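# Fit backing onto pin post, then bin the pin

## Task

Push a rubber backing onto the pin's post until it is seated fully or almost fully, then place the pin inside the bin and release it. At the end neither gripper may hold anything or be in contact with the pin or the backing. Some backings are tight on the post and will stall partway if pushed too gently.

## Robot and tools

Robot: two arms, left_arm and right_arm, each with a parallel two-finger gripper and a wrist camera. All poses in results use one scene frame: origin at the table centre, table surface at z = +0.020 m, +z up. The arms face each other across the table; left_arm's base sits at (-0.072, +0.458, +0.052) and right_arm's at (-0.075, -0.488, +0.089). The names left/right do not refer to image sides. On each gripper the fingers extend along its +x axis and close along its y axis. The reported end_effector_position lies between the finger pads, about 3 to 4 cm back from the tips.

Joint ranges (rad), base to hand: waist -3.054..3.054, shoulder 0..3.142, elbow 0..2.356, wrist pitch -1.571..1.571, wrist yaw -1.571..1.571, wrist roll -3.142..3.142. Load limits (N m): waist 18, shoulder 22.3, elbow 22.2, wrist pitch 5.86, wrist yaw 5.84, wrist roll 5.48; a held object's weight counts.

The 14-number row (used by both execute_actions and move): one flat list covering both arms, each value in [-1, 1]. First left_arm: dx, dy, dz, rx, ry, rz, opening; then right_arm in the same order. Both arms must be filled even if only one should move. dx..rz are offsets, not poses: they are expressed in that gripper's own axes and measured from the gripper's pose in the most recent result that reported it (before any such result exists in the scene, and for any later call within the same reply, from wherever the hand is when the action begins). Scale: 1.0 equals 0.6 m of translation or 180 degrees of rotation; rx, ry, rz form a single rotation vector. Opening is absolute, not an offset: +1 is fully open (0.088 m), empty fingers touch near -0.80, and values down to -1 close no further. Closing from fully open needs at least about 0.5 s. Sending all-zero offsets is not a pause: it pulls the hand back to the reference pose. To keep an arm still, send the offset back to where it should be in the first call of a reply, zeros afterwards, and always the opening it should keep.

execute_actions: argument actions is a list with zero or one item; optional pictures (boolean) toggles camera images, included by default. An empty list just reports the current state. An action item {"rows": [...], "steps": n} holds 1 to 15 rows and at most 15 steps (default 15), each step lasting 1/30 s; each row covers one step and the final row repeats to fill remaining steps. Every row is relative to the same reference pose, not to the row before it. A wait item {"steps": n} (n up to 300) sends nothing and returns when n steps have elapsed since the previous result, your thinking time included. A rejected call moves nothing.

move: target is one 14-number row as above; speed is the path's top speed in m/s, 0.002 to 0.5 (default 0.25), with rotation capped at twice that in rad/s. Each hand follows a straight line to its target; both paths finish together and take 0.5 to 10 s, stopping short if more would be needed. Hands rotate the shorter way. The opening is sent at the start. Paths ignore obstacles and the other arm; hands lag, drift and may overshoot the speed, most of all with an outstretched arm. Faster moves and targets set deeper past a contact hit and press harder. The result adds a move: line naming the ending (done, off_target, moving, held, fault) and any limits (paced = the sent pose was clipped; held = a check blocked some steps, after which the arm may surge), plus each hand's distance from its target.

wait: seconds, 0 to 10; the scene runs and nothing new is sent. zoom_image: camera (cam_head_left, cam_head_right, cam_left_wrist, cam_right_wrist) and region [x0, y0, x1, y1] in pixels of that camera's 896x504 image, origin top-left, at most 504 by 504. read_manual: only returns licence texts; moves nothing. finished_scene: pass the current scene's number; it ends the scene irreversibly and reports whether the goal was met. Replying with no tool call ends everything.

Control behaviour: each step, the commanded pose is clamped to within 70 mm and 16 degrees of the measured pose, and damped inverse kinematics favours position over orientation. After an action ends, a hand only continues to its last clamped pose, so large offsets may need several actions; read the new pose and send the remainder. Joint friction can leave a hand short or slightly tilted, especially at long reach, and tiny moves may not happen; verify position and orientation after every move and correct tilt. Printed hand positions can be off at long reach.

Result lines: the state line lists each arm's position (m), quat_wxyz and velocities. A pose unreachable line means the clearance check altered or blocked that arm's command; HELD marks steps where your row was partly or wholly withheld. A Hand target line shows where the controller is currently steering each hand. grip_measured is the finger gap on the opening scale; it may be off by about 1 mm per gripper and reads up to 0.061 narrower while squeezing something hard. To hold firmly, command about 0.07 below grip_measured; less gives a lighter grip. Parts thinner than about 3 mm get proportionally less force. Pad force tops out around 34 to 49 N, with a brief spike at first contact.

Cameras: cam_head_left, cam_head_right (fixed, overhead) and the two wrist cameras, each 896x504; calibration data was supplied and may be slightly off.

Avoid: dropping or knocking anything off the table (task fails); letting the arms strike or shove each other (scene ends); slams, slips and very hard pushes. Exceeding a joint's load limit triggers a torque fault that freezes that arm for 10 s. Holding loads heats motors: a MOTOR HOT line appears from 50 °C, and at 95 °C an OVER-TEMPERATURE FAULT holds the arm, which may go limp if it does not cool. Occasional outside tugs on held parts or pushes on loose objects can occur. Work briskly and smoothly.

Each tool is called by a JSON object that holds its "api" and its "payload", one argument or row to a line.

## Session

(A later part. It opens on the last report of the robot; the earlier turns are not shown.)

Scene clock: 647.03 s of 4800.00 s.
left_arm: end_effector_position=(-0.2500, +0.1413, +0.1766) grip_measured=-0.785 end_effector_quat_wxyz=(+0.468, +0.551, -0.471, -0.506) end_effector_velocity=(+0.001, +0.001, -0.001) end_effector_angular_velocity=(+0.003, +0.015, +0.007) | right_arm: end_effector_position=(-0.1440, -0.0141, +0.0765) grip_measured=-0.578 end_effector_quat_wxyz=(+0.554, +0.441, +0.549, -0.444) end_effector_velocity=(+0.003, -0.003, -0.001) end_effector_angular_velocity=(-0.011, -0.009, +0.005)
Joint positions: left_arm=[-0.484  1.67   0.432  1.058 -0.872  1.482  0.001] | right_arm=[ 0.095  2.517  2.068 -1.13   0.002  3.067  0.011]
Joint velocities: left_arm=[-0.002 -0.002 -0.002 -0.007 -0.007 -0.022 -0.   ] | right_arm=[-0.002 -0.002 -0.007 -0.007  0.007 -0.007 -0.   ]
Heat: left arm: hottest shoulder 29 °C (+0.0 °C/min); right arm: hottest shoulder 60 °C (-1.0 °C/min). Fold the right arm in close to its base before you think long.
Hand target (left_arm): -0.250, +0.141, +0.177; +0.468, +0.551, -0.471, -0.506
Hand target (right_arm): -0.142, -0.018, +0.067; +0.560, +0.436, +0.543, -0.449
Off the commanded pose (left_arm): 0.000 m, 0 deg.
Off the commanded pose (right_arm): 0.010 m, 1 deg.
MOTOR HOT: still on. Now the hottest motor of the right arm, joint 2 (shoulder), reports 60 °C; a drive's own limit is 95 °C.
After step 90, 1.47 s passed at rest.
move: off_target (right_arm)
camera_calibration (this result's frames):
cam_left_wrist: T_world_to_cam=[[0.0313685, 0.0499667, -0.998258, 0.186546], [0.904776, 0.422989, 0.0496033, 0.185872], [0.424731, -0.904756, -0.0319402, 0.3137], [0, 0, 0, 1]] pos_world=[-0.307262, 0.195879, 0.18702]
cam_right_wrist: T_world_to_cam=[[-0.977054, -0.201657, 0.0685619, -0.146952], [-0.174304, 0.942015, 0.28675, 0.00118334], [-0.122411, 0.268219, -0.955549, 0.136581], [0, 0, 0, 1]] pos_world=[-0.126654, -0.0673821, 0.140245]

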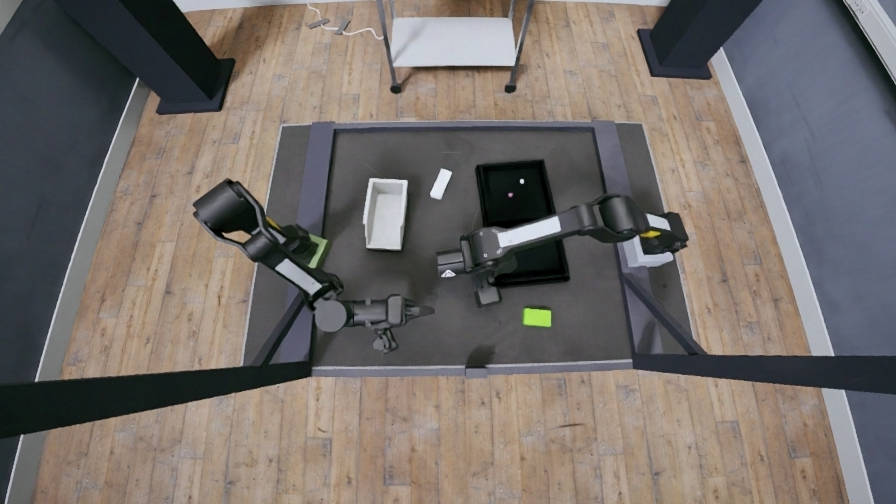

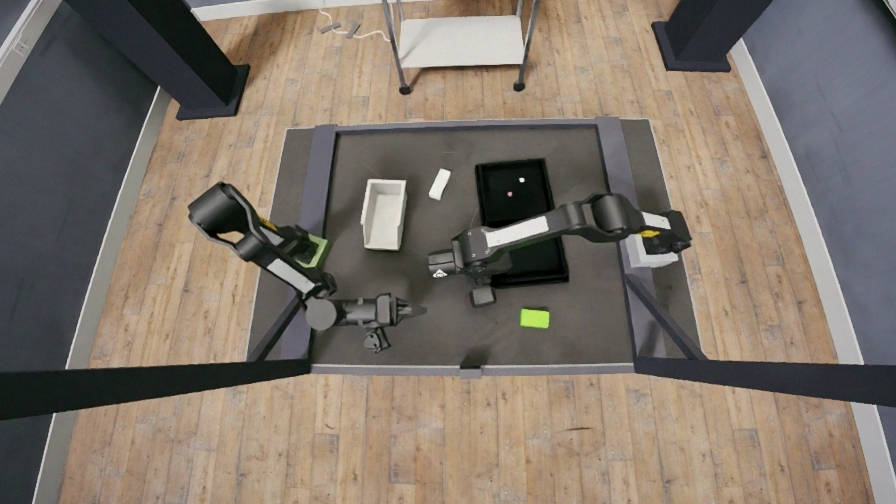

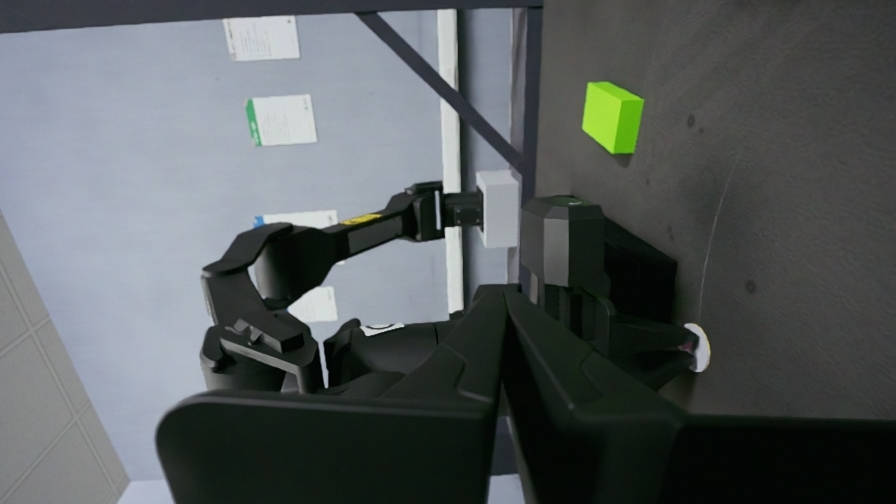

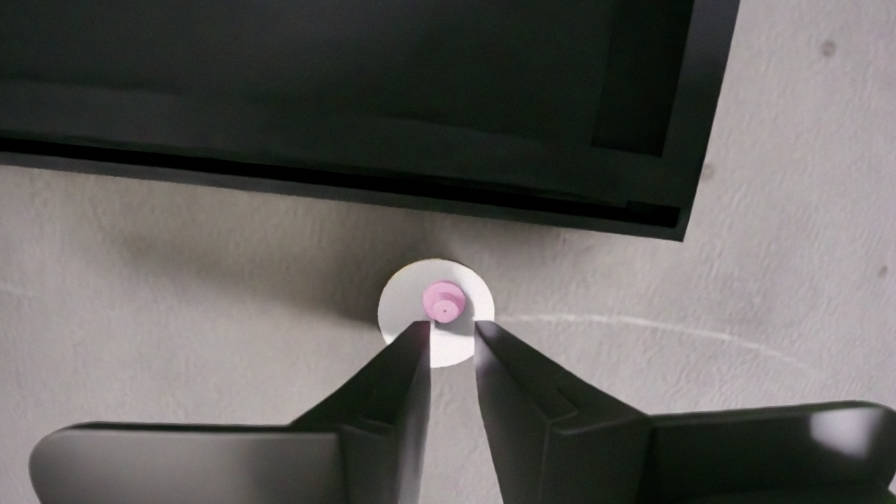

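{"api": "move", "payload": {
  "target": [0,0,0,0,0,0,-0.9,0.006,0.008,0.012,0,0,0,-0.58],
  "speed": 0.03
}}

Scene clock: 650.93 s of 4800.00 s.
left_arm: end_effector_position=(-0.2500, +0.1413, +0.1766) grip_measured=-0.785 end_effector_quat_wxyz=(+0.468, +0.551, -0.471, -0.506) end_effector_velocity=(+0.003, +0.001, +0.002) end_effector_angular_velocity=(-0.008, +0.010, +0.020) | right_arm: end_effector_position=(-0.1402, -0.0182, +0.0721) grip_measured=-0.578 end_effector_quat_wxyz=(+0.553, +0.440, +0.550, -0.444) end_effector_velocity=(+0.001, -0.003, +0.003) end_effector_angular_velocity=(-0.008, +0.006, +0.019)
Joint positions: left_arm=[-0.484  1.67   0.432  1.058 -0.872  1.482  0.001] | right_arm=[ 0.088  2.498  2.014 -1.094 -0.     3.059  0.011]
Joint velocities: left_arm=[-0.002 -0.002 -0.002  0.007 -0.022 -0.007  0.   ] | right_arm=[-0.002 -0.012 -0.012 -0.007 -0.007 -0.022  0.   ]
Heat: left arm: hottest shoulder 29 °C (+0.0 °C/min); right arm: hottest shoulder 60 °C (-1.0 °C/min). Fold the right arm in close to its base before you think long.
Hand target (left_arm): -0.250, +0.141, +0.177; +0.468, +0.551, -0.471, -0.506
Hand target (right_arm): -0.138, -0.020, +0.073; +0.554, +0.441, +0.549, -0.444
Off the commanded pose (left_arm): 0.000 m, 0 deg.
Off the commanded pose (right_arm): 0.003 m, 0 deg.
MOTOR HOT: still on. Now the hottest motor of the right arm, joint 2 (shoulder), reports 60 °C; a drive's own limit is 95 °C.
After step 90, 0.17 s passed at rest.
move: done
camera_calibration (this result's frames):
cam_left_wrist: T_world_to_cam=[[0.0313685, 0.0499667, -0.998258, 0.186546], [0.904776, 0.422989, 0.0496033, 0.185872], [0.424731, -0.904756, -0.0319402, 0.3137], [0, 0, 0, 1]] pos_world=[-0.307262, 0.195879, 0.18702]
cam_right_wrist: T_world_to_cam=[[-0.976675, -0.202846, 0.0704277, -0.143888], [-0.174745, 0.941465, 0.288285, 0.00678451], [-0.124783, 0.269254, -0.954951, 0.133598], [0, 0, 0, 1]] pos_world=[-0.122675, -0.0715463, 0.135757]

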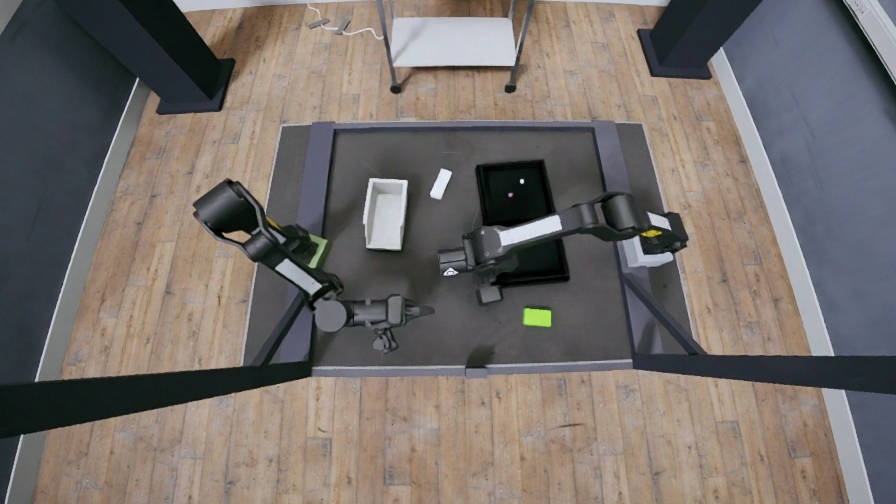

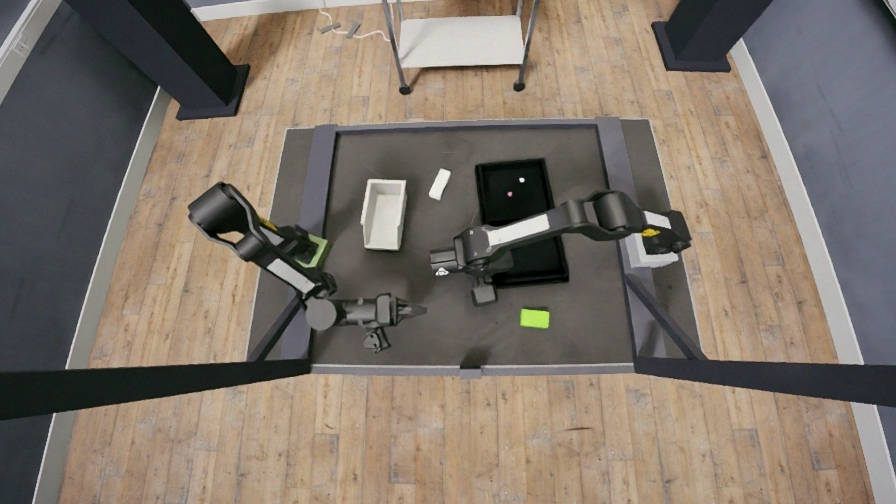

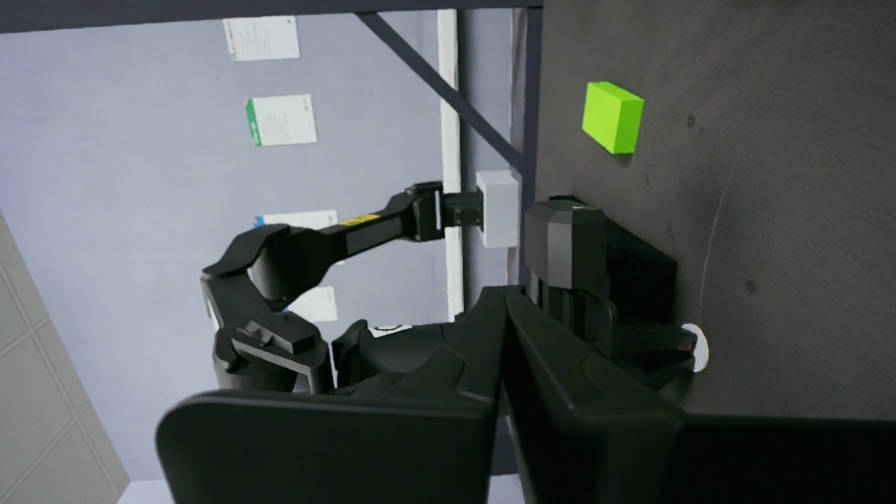

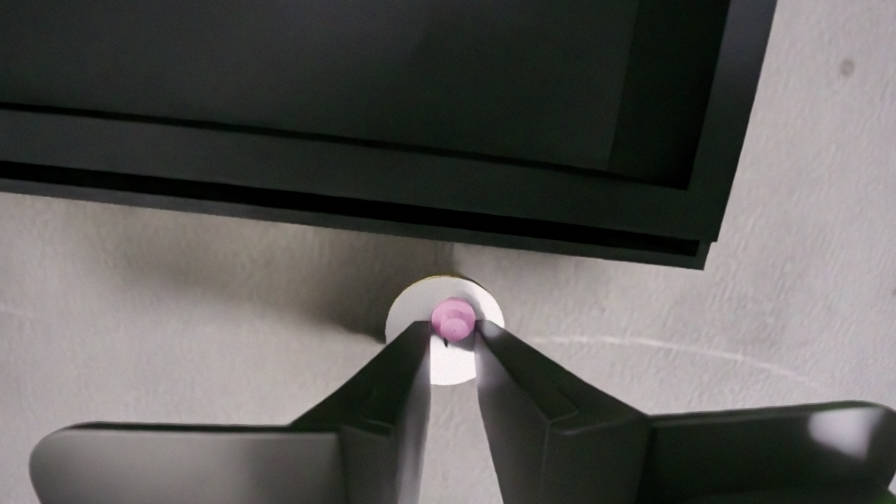

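{"api": "execute_actions", "payload": {
  "actions": [
    {"rows":[[0,0,0,0,0,0,-0.9,0,0,0,0,0,0,-0.76]],"steps":15}
  ],
  "pictures": false
}}

{"api": "move", "payload": {
  "target": [0,0,0,0,0,0,-0.9,-0.028,0,0,0,0,0,-0.76],
  "speed": 0.03
}}

{"api": "zoom_image", "payload": {
  "camera": "cam_right_wrist",
  "region": [370,240,530,380]
}}

Scene clock: 654.90 s of 4800.00 s.
left_arm: end_effector_position=(-0.2500, +0.1413, +0.1766) grip_measured=-0.785 end_effector_quat_wxyz=(+0.468, +0.551, -0.471, -0.506) end_effector_velocity=(-0.001, +0.001, -0.001) end_effector_angular_velocity=(+0.005, +0.017, -0.007) | right_arm: end_effector_position=(-0.1399, -0.0183, +0.0721) grip_measured=-0.755 end_effector_quat_wxyz=(+0.553, +0.441, +0.550, -0.444) end_effector_velocity=(+0.000, -0.003, +0.002) end_effector_angular_velocity=(-0.008, +0.006, +0.019)
Joint positions: left_arm=[-0.484  1.67   0.432  1.058 -0.872  1.482  0.001] | right_arm=[ 0.088  2.497  2.012 -1.092  0.     3.058  0.002]
Joint velocities: left_arm=[-0.002 -0.002 -0.002 -0.007  0.007 -0.022 -0.   ] | right_arm=[-0.002 -0.007 -0.007 -0.007 -0.007 -0.022 -0.001]
Heat: left arm: hottest shoulder 29 °C (+0.0 °C/min); right arm: hottest shoulder 62 °C (+2.0 °C/min). Fold the right arm in close to its base before you think long.
Hand target (left_arm): -0.250, +0.141, +0.177; +0.468, +0.551, -0.471, -0.506
Hand target (right_arm): -0.140, -0.018, +0.072; +0.554, +0.440, +0.550, -0.444
Off the commanded pose (left_arm): 0.000 m, 0 deg.
Off the commanded pose (right_arm): 0.000 m, 0 deg.
MOTOR HOT: still on. Now the hottest motor of the right arm, joint 2 (shoulder), reports 62 °C; a drive's own limit is 95 °C.
Steps of this call (steps 1 to 90: nothing new was sent; then 0.47 s passed at rest; steps 91 to 105: all 15 steps of this action). Readings (end_effector_position):
91: left_arm (-0.2500, +0.1413, +0.1766) | right_arm (-0.1400, -0.0184, +0.0719)
92: left_arm (-0.2500, +0.1413, +0.1766) | right_arm (-0.1400, -0.0184, +0.0719)
94: left_arm (-0.2500, +0.1413, +0.1766) | right_arm (-0.1399, -0.0183, +0.0721)
98: left_arm (-0.2500, +0.1413, +0.1766) | right_arm (-0.1399, -0.0183, +0.0721)
105: the state above

Scene clock: 656.07 s of 4800.00 s.
left_arm: end_effector_position=(-0.2500, +0.1413, +0.1766) grip_measured=-0.785 end_effector_quat_wxyz=(+0.468, +0.551, -0.471, -0.506) end_effector_velocity=(-0.002, +0.001, +0.001) end_effector_angular_velocity=(-0.004, +0.014, -0.009) | right_arm: end_effector_position=(-0.1396, -0.0209, +0.0812) grip_measured=-0.758 end_effector_quat_wxyz=(+0.558, +0.436, +0.546, -0.448) end_effector_velocity=(-0.002, -0.005, +0.001) end_effector_angular_velocity=(-0.023, +0.004, +0.010)
Joint positions: left_arm=[-0.484  1.67   0.432  1.058 -0.872  1.482  0.001] | right_arm=[ 0.088  2.492  2.039 -1.142  0.     3.058  0.002]
Joint velocities: left_arm=[-0.002 -0.002 -0.002  0.007  0.007 -0.007 -0.   ] | right_arm=[ 0.002 -0.002 -0.002 -0.022 -0.007 -0.007 -0.   ]
Heat: left arm: hottest shoulder 29 °C (+0.0 °C/min); right arm: hottest shoulder 62 °C (+2.0 °C/min). Fold the right arm in close to its base before you think long.
Hand target (left_arm): -0.250, +0.141, +0.177; +0.468, +0.551, -0.471, -0.506
Hand target (right_arm): -0.140, -0.018, +0.089; +0.553, +0.441, +0.550, -0.444
Off the commanded pose (left_arm): 0.000 m, 0 deg.
Off the commanded pose (right_arm): 0.008 m, 1 deg.
MOTOR HOT: still on. Now the hottest motor of the right arm, joint 2 (shoulder), reports 62 °C; a drive's own limit is 95 °C.
move: done
camera_calibration (this result's frames):
cam_left_wrist: T_world_to_cam=[[0.0313685, 0.0499667, -0.998258, 0.186546], [0.904776, 0.422989, 0.0496033, 0.185872], [0.424731, -0.904756, -0.0319402, 0.3137], [0, 0, 0, 1]] pos_world=[-0.307262, 0.195879, 0.18702]
cam_right_wrist: T_world_to_cam=[[-0.976858, -0.201705, 0.0711571, -0.144545], [-0.175482, 0.946006, 0.27254, 0.0081461], [-0.122288, 0.253747, -0.959509, 0.143511], [0, 0, 0, 1]] pos_world=[-0.122221, -0.073277, 0.145765]

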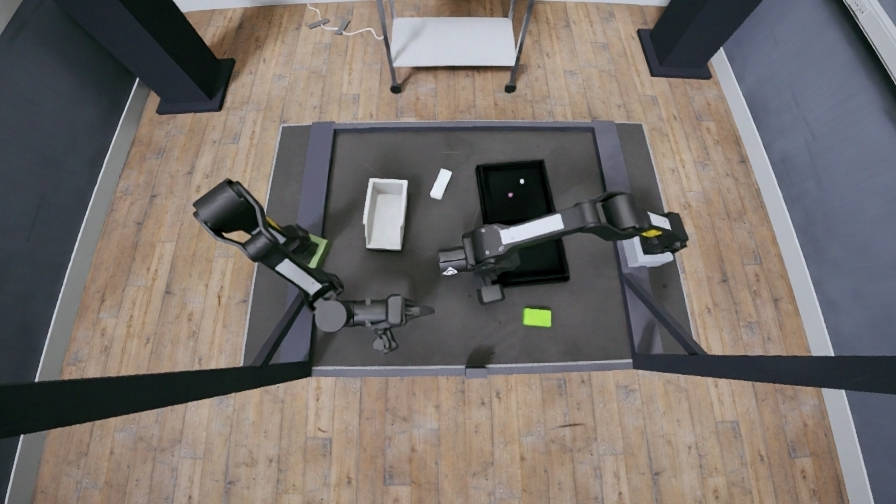

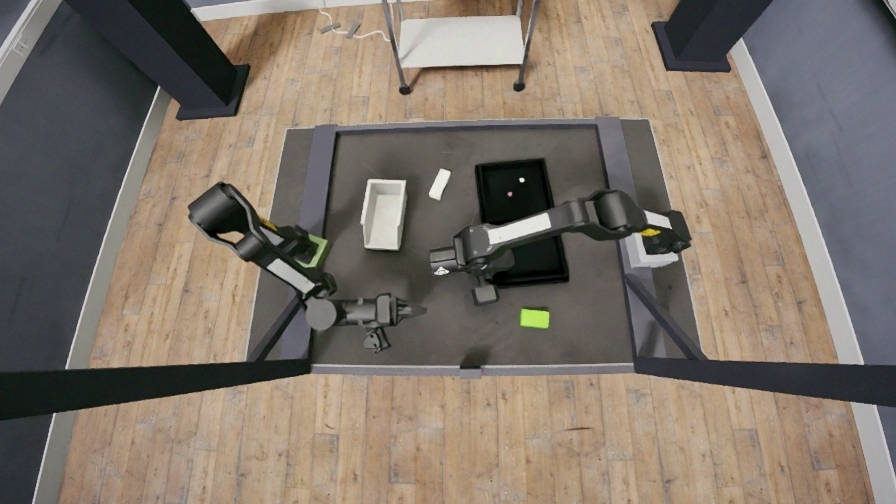

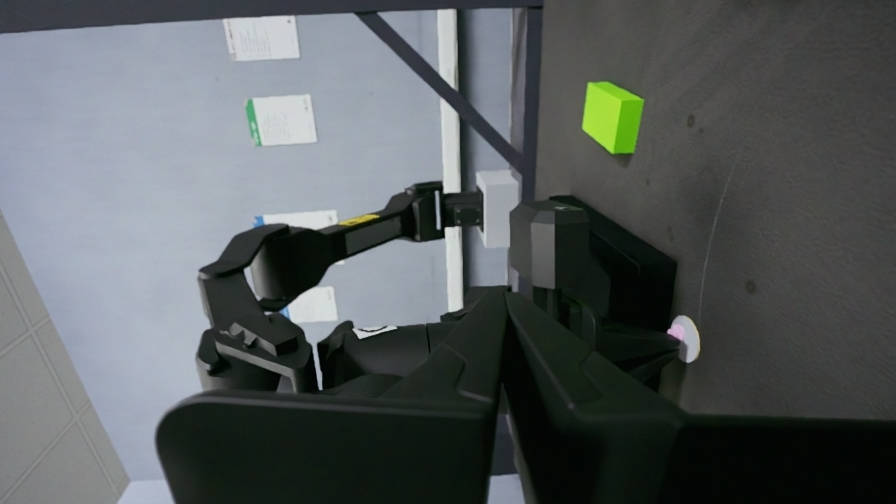

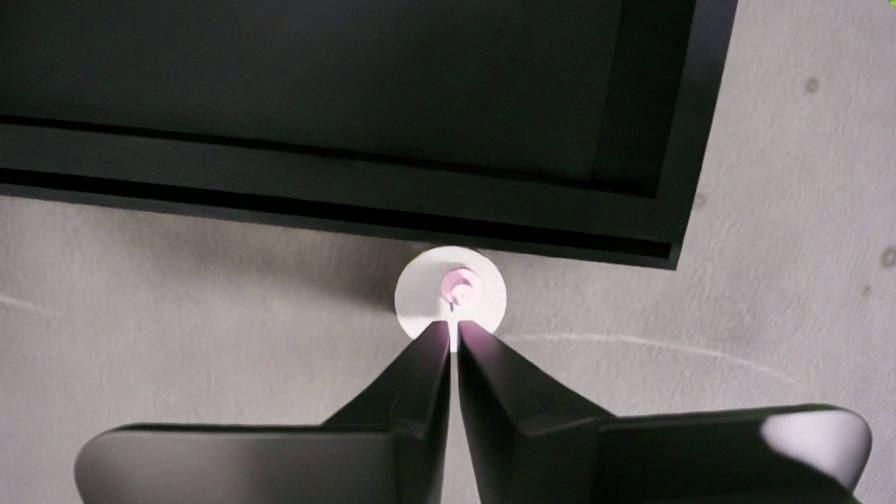

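Region (370, 240, 530, 380) of cam_right_wrist's 896x504 image, scaled by 3.150, with more detail than that image has; it fills the top 441 rows of this view, and the rest is white.

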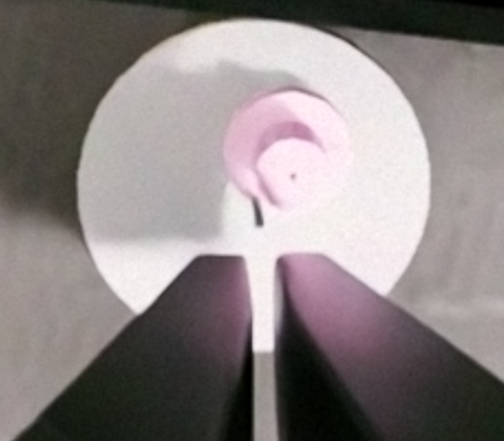

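{"api": "move", "payload": {
  "target": [0,0,0,0,0,0,-0.9,0.026,0,0.008,0,0,0,-0.72],
  "speed": 0.03
}}

{"api": "zoom_image", "payload": {
  "camera": "cam_right_wrist",
  "region": [370,240,530,380]
}}

Scene clock: 662.63 s of 4800.00 s.
left_arm: end_effector_position=(-0.2500, +0.1413, +0.1766) grip_measured=-0.785 end_effector_quat_wxyz=(+0.468, +0.551, -0.471, -0.506) end_effector_velocity=(-0.001, +0.002, -0.001) end_effector_angular_velocity=(+0.003, +0.015, +0.002) | right_arm: end_effector_position=(-0.1394, -0.0224, +0.0706) grip_measured=-0.722 end_effector_quat_wxyz=(+0.555, +0.439, +0.549, -0.445) end_effector_velocity=(+0.000, -0.003, +0.000) end_effector_angular_velocity=(-0.003, +0.007, -0.010)
Joint positions: left_arm=[-0.484  1.67   0.432  1.058 -0.872  1.482  0.001] | right_arm=[ 0.088  2.485  1.984 -1.081  0.     3.058  0.004]
Joint velocities: left_arm=[-0.007 -0.002 -0.002 -0.007 -0.007 -0.022 -0.   ] | right_arm=[-0.002 -0.012 -0.022  0.007 -0.007  0.007 -0.   ]
Heat: left arm: hottest shoulder 29 °C (+0.0 °C/min); right arm: hottest shoulder 65 °C (+7.1 °C/min). Fold the right arm in close to its base before you think long.
Hand target (left_arm): -0.250, +0.141, +0.177; +0.468, +0.551, -0.471, -0.506
Hand target (right_arm): -0.139, -0.026, +0.066; +0.558, +0.436, +0.546, -0.448
Off the commanded pose (left_arm): 0.000 m, 0 deg.
Off the commanded pose (right_arm): 0.006 m, 1 deg.
MOTOR HOT: still on. Now the hottest motor of the right arm, joint 2 (shoulder), reports 65 °C; a drive's own limit is 95 °C.
After step 90, 2.80 s passed at rest.
move: done
camera_calibration (this result's frames):
cam_left_wrist: T_world_to_cam=[[0.0313685, 0.0499667, -0.998258, 0.186546], [0.904776, 0.422989, 0.0496033, 0.185872], [0.424731, -0.904756, -0.0319402, 0.3137], [0, 0, 0, 1]] pos_world=[-0.307262, 0.195879, 0.18702]
cam_right_wrist: T_world_to_cam=[[-0.976748, -0.202507, 0.0703872, -0.143831], [-0.175049, 0.942854, 0.283521, 0.0116413], [-0.12378, 0.264608, -0.956379, 0.133484], [0, 0, 0, 1]] pos_world=[-0.121926, -0.0754236, 0.134484]

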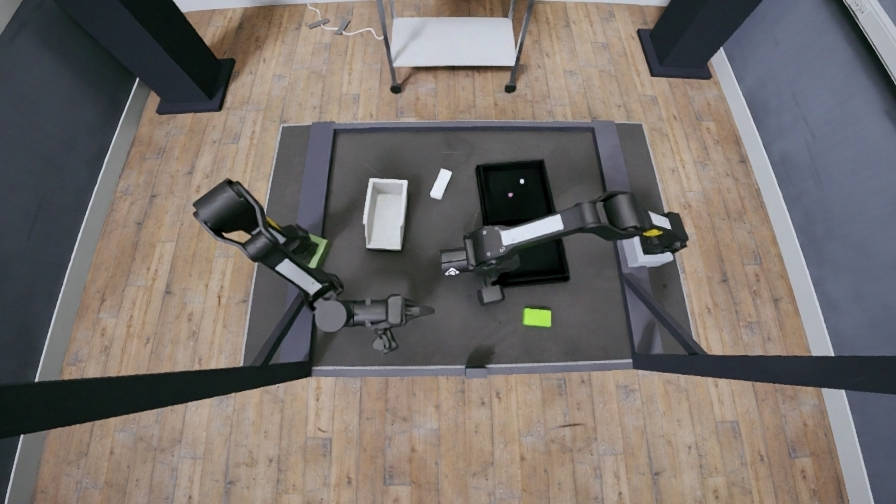

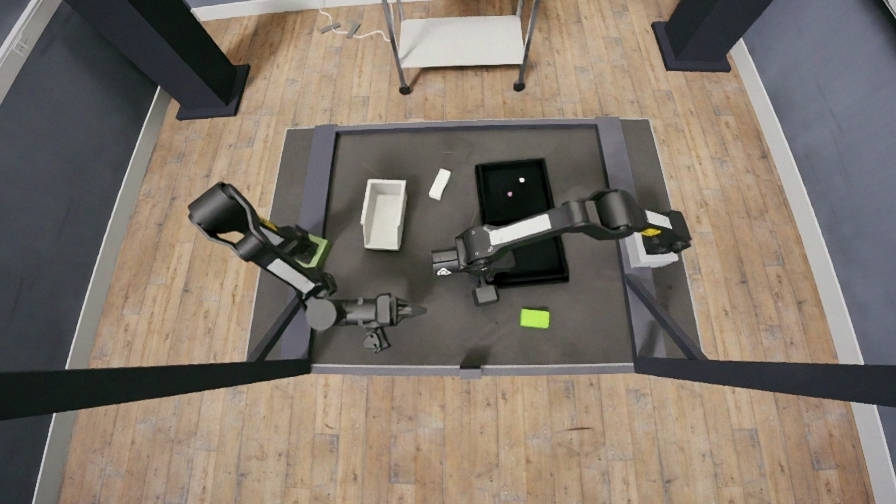

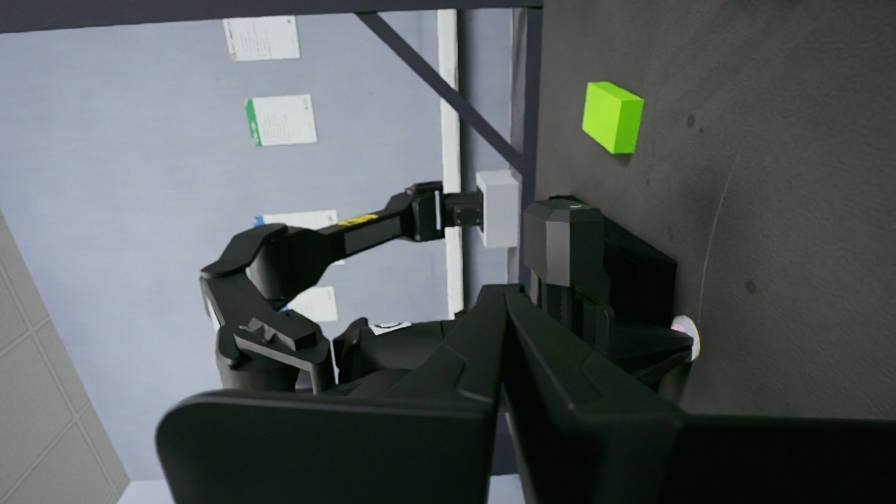

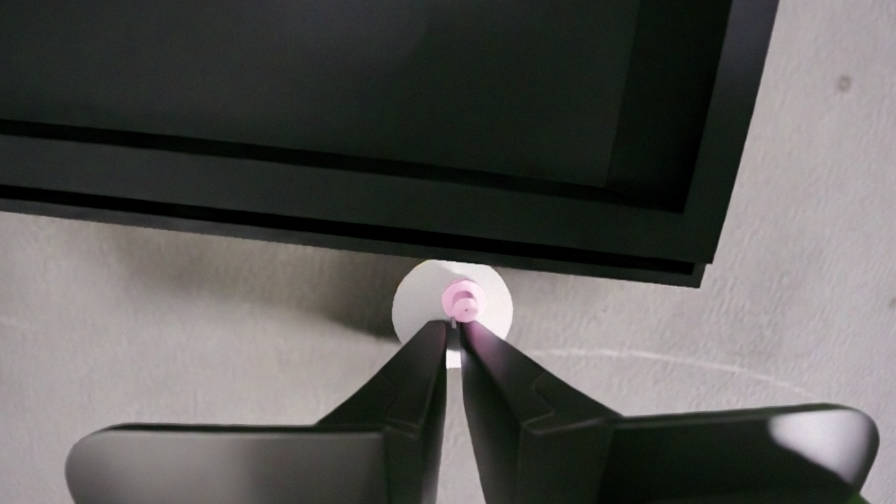

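Region (370, 240, 530, 380) of cam_right_wrist's 896x504 image, scaled by 3.150, with more detail than that image has; it fills the top 441 rows of this view, and the rest is white.

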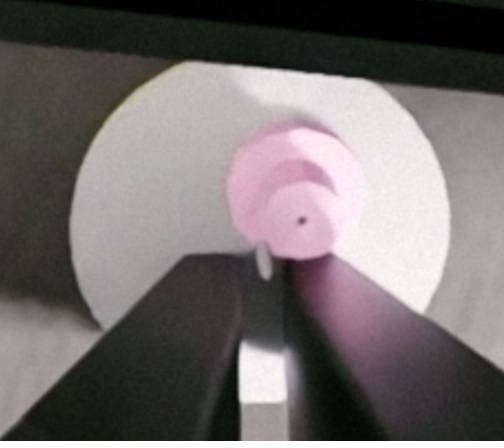

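{"api": "move", "payload": {
  "target": [0,0,0,0,0,0,-0.9,0.02,0,0,0,0,0,-0.85],
  "speed": 0.03
}}

{"api": "move", "payload": {
  "target": [0,0,0,0,0,0,-0.9,0.015,0,-0.04,0,0,0,-0.85],
  "speed": 0.03
}}

Scene clock: 666.77 s of 4800.00 s.
left_arm: end_effector_position=(-0.2500, +0.1413, +0.1766) grip_measured=-0.785 end_effector_quat_wxyz=(+0.468, +0.551, -0.471, -0.506) end_effector_velocity=(+0.003, +0.000, -0.001) end_effector_angular_velocity=(+0.004, +0.001, +0.010) | right_arm: end_effector_position=(-0.1402, -0.0184, +0.0698) grip_measured=-0.801 end_effector_quat_wxyz=(+0.550, +0.444, +0.554, -0.440) end_effector_velocity=(+0.000, -0.001, -0.003) end_effector_angular_velocity=(-0.003, +0.007, +0.005)
Joint positions: left_arm=[-0.484  1.67   0.432  1.058 -0.872  1.482  0.001] | right_arm=[ 0.088  2.484  1.978 -1.057 -0.     3.058  0.   ]
Joint velocities: left_arm=[ 0.002 -0.002 -0.002 -0.007 -0.007 -0.007 -0.   ] | right_arm=[-0.002  0.002 -0.007  0.007 -0.007 -0.007  0.   ]
Heat: left arm: hottest shoulder 29 °C (+0.0 °C/min); right arm: hottest shoulder 65 °C (+9.1 °C/min). Fold the right arm in close to its base before you think long.
Hand target (left_arm): -0.250, +0.141, +0.177; +0.468, +0.551, -0.471, -0.506
Hand target (right_arm): -0.139, -0.023, +0.059; +0.555, +0.439, +0.549, -0.445
Off the commanded pose (left_arm): 0.000 m, 0 deg.
Off the commanded pose (right_arm): 0.012 m, 1 deg.
MOTOR HOT: still on. Now the hottest motor of the right arm, joint 2 (shoulder), reports 65 °C; a drive's own limit is 95 °C.
After step 90, 0.43 s passed at rest.
move: off_target (right_arm)
camera_calibration (this result's frames):
cam_left_wrist: T_world_to_cam=[[0.0313685, 0.0499667, -0.998258, 0.186546], [0.904776, 0.422989, 0.0496033, 0.185872], [0.424731, -0.904756, -0.0319402, 0.3137], [0, 0, 0, 1]] pos_world=[-0.307262, 0.195879, 0.18702]
cam_right_wrist: T_world_to_cam=[[-0.976448, -0.204302, 0.0693577, -0.143658], [-0.174472, 0.936816, 0.303209, 0.00658528], [-0.126922, 0.283967, -0.950397, 0.131081], [0, 0, 0, 1]] pos_world=[-0.122489, -0.0727415, 0.132546]

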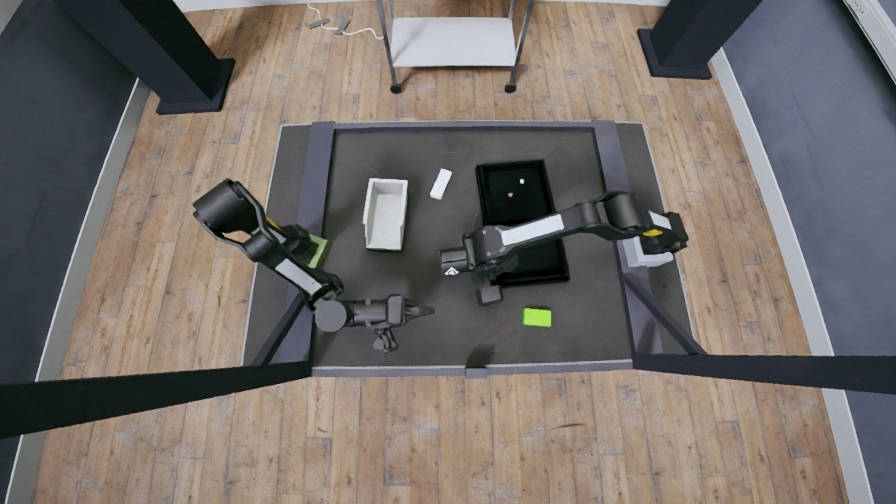

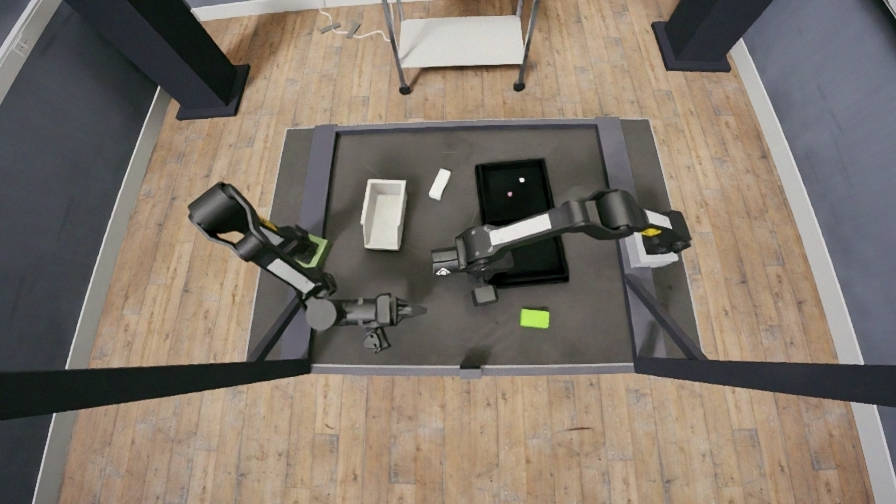

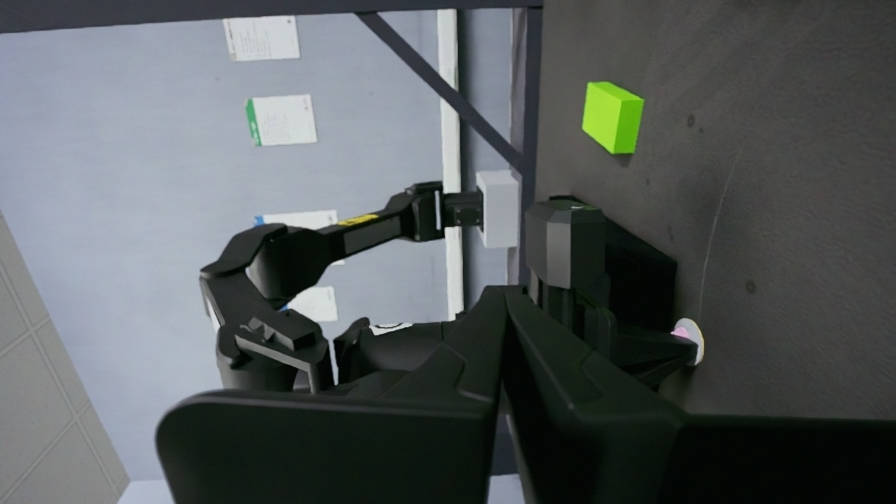

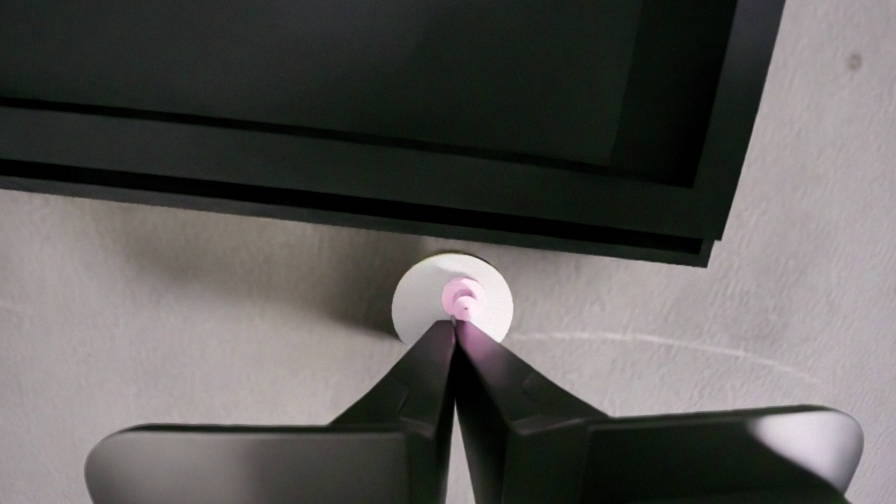

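Scene clock: 667.90 s of 4800.00 s.
left_arm: end_effector_position=(-0.2500, +0.1413, +0.1766) grip_measured=-0.785 end_effector_quat_wxyz=(+0.468, +0.551, -0.471, -0.506) end_effector_velocity=(+0.001, +0.001, +0.001) end_effector_angular_velocity=(-0.006, +0.012, +0.006) | right_arm: end_effector_position=(-0.1438, +0.0065, +0.0717) grip_measured=-0.801 end_effector_quat_wxyz=(+0.544, +0.449, +0.559, -0.435) end_effector_velocity=(-0.001, -0.005, -0.002) end_effector_angular_velocity=(-0.039, +0.016, +0.020)
Joint positions: left_arm=[-0.484  1.67   0.432  1.058 -0.872  1.482  0.001] | right_arm=[ 0.089  2.587  2.18  -1.135 -0.     3.06   0.   ]
Joint velocities: left_arm=[-0.002 -0.002 -0.002  0.007 -0.007 -0.007  0.   ] | right_arm=[-0.002  0.022  0.037 -0.051 -0.022 -0.022  0.   ]
Heat: left arm: hottest shoulder 29 °C (+0.0 °C/min); right arm: hottest shoulder 65 °C (+9.0 °C/min). Fold the right arm in close to its base before you think long.
Hand target (left_arm): -0.250, +0.141, +0.177; +0.468, +0.551, -0.471, -0.506
Hand target (right_arm): -0.145, +0.005, +0.061; +0.549, +0.444, +0.554, -0.440
Off the commanded pose (left_arm): 0.000 m, 0 deg.
Off the commanded pose (right_arm): 0.011 m, 1 deg.
MOTOR HOT: still on. Now the hottest motor of the right arm, joint 2 (shoulder), reports 65 °C; a drive's own limit is 95 °C.
move: off_target (right_arm)
camera_calibration (this result's frames):
cam_left_wrist: T_world_to_cam=[[0.0313685, 0.0499667, -0.998258, 0.186546], [0.904776, 0.422989, 0.0496033, 0.185872], [0.424731, -0.904756, -0.0319402, 0.3137], [0, 0, 0, 1]] pos_world=[-0.307262, 0.195879, 0.18702]
cam_right_wrist: T_world_to_cam=[[-0.976416, -0.204906, 0.0680056, -0.142133], [-0.172906, 0.930806, 0.322031, -0.0190583], [-0.129286, 0.302678, -0.944283, 0.124445], [0, 0, 0, 1]] pos_world=[-0.125987, -0.0490514, 0.133315]

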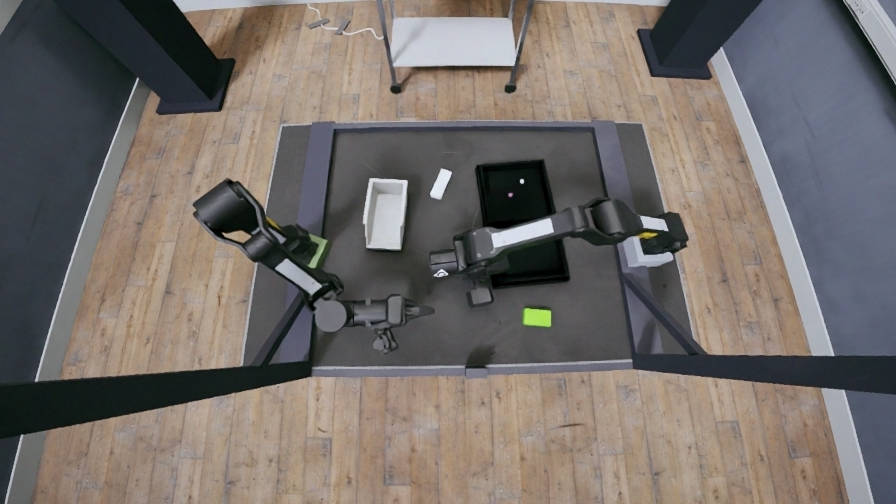

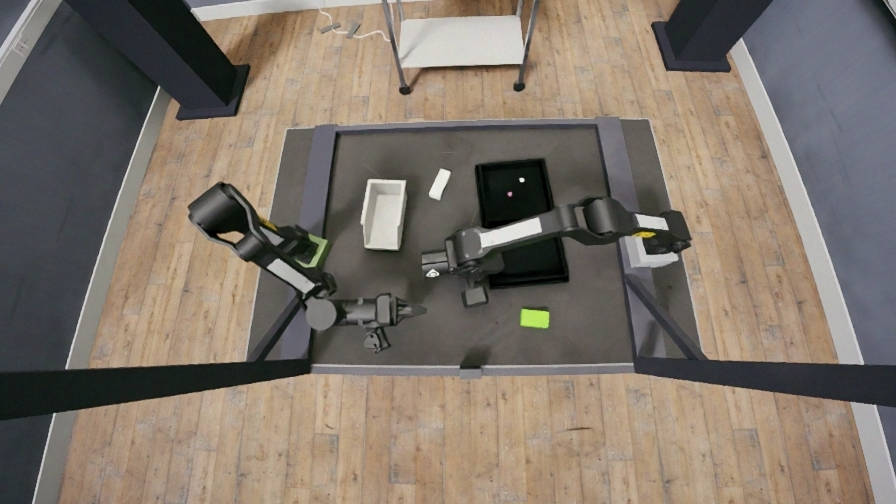

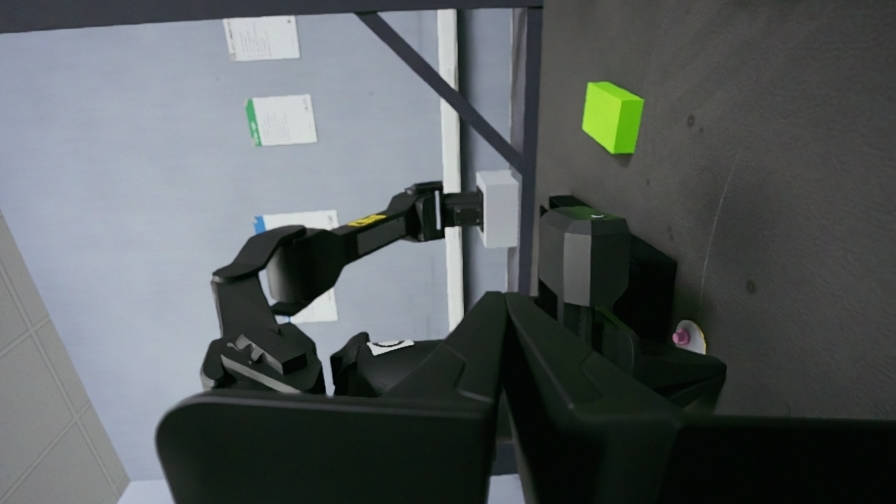

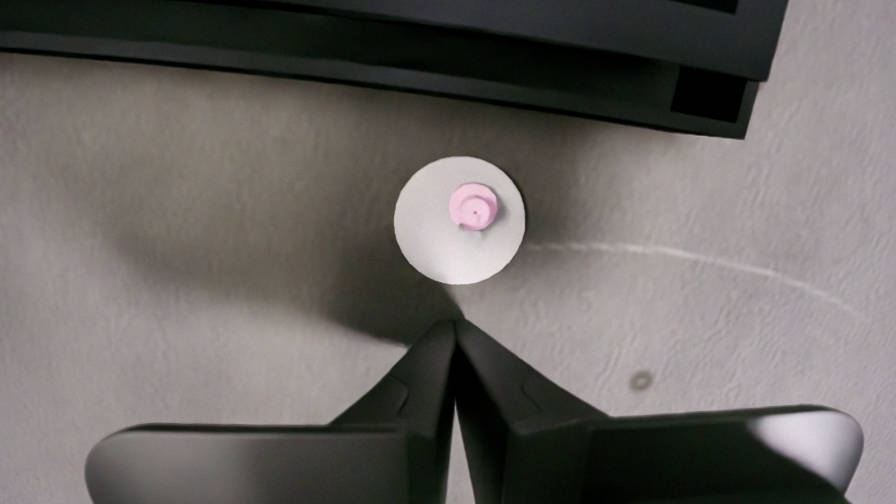

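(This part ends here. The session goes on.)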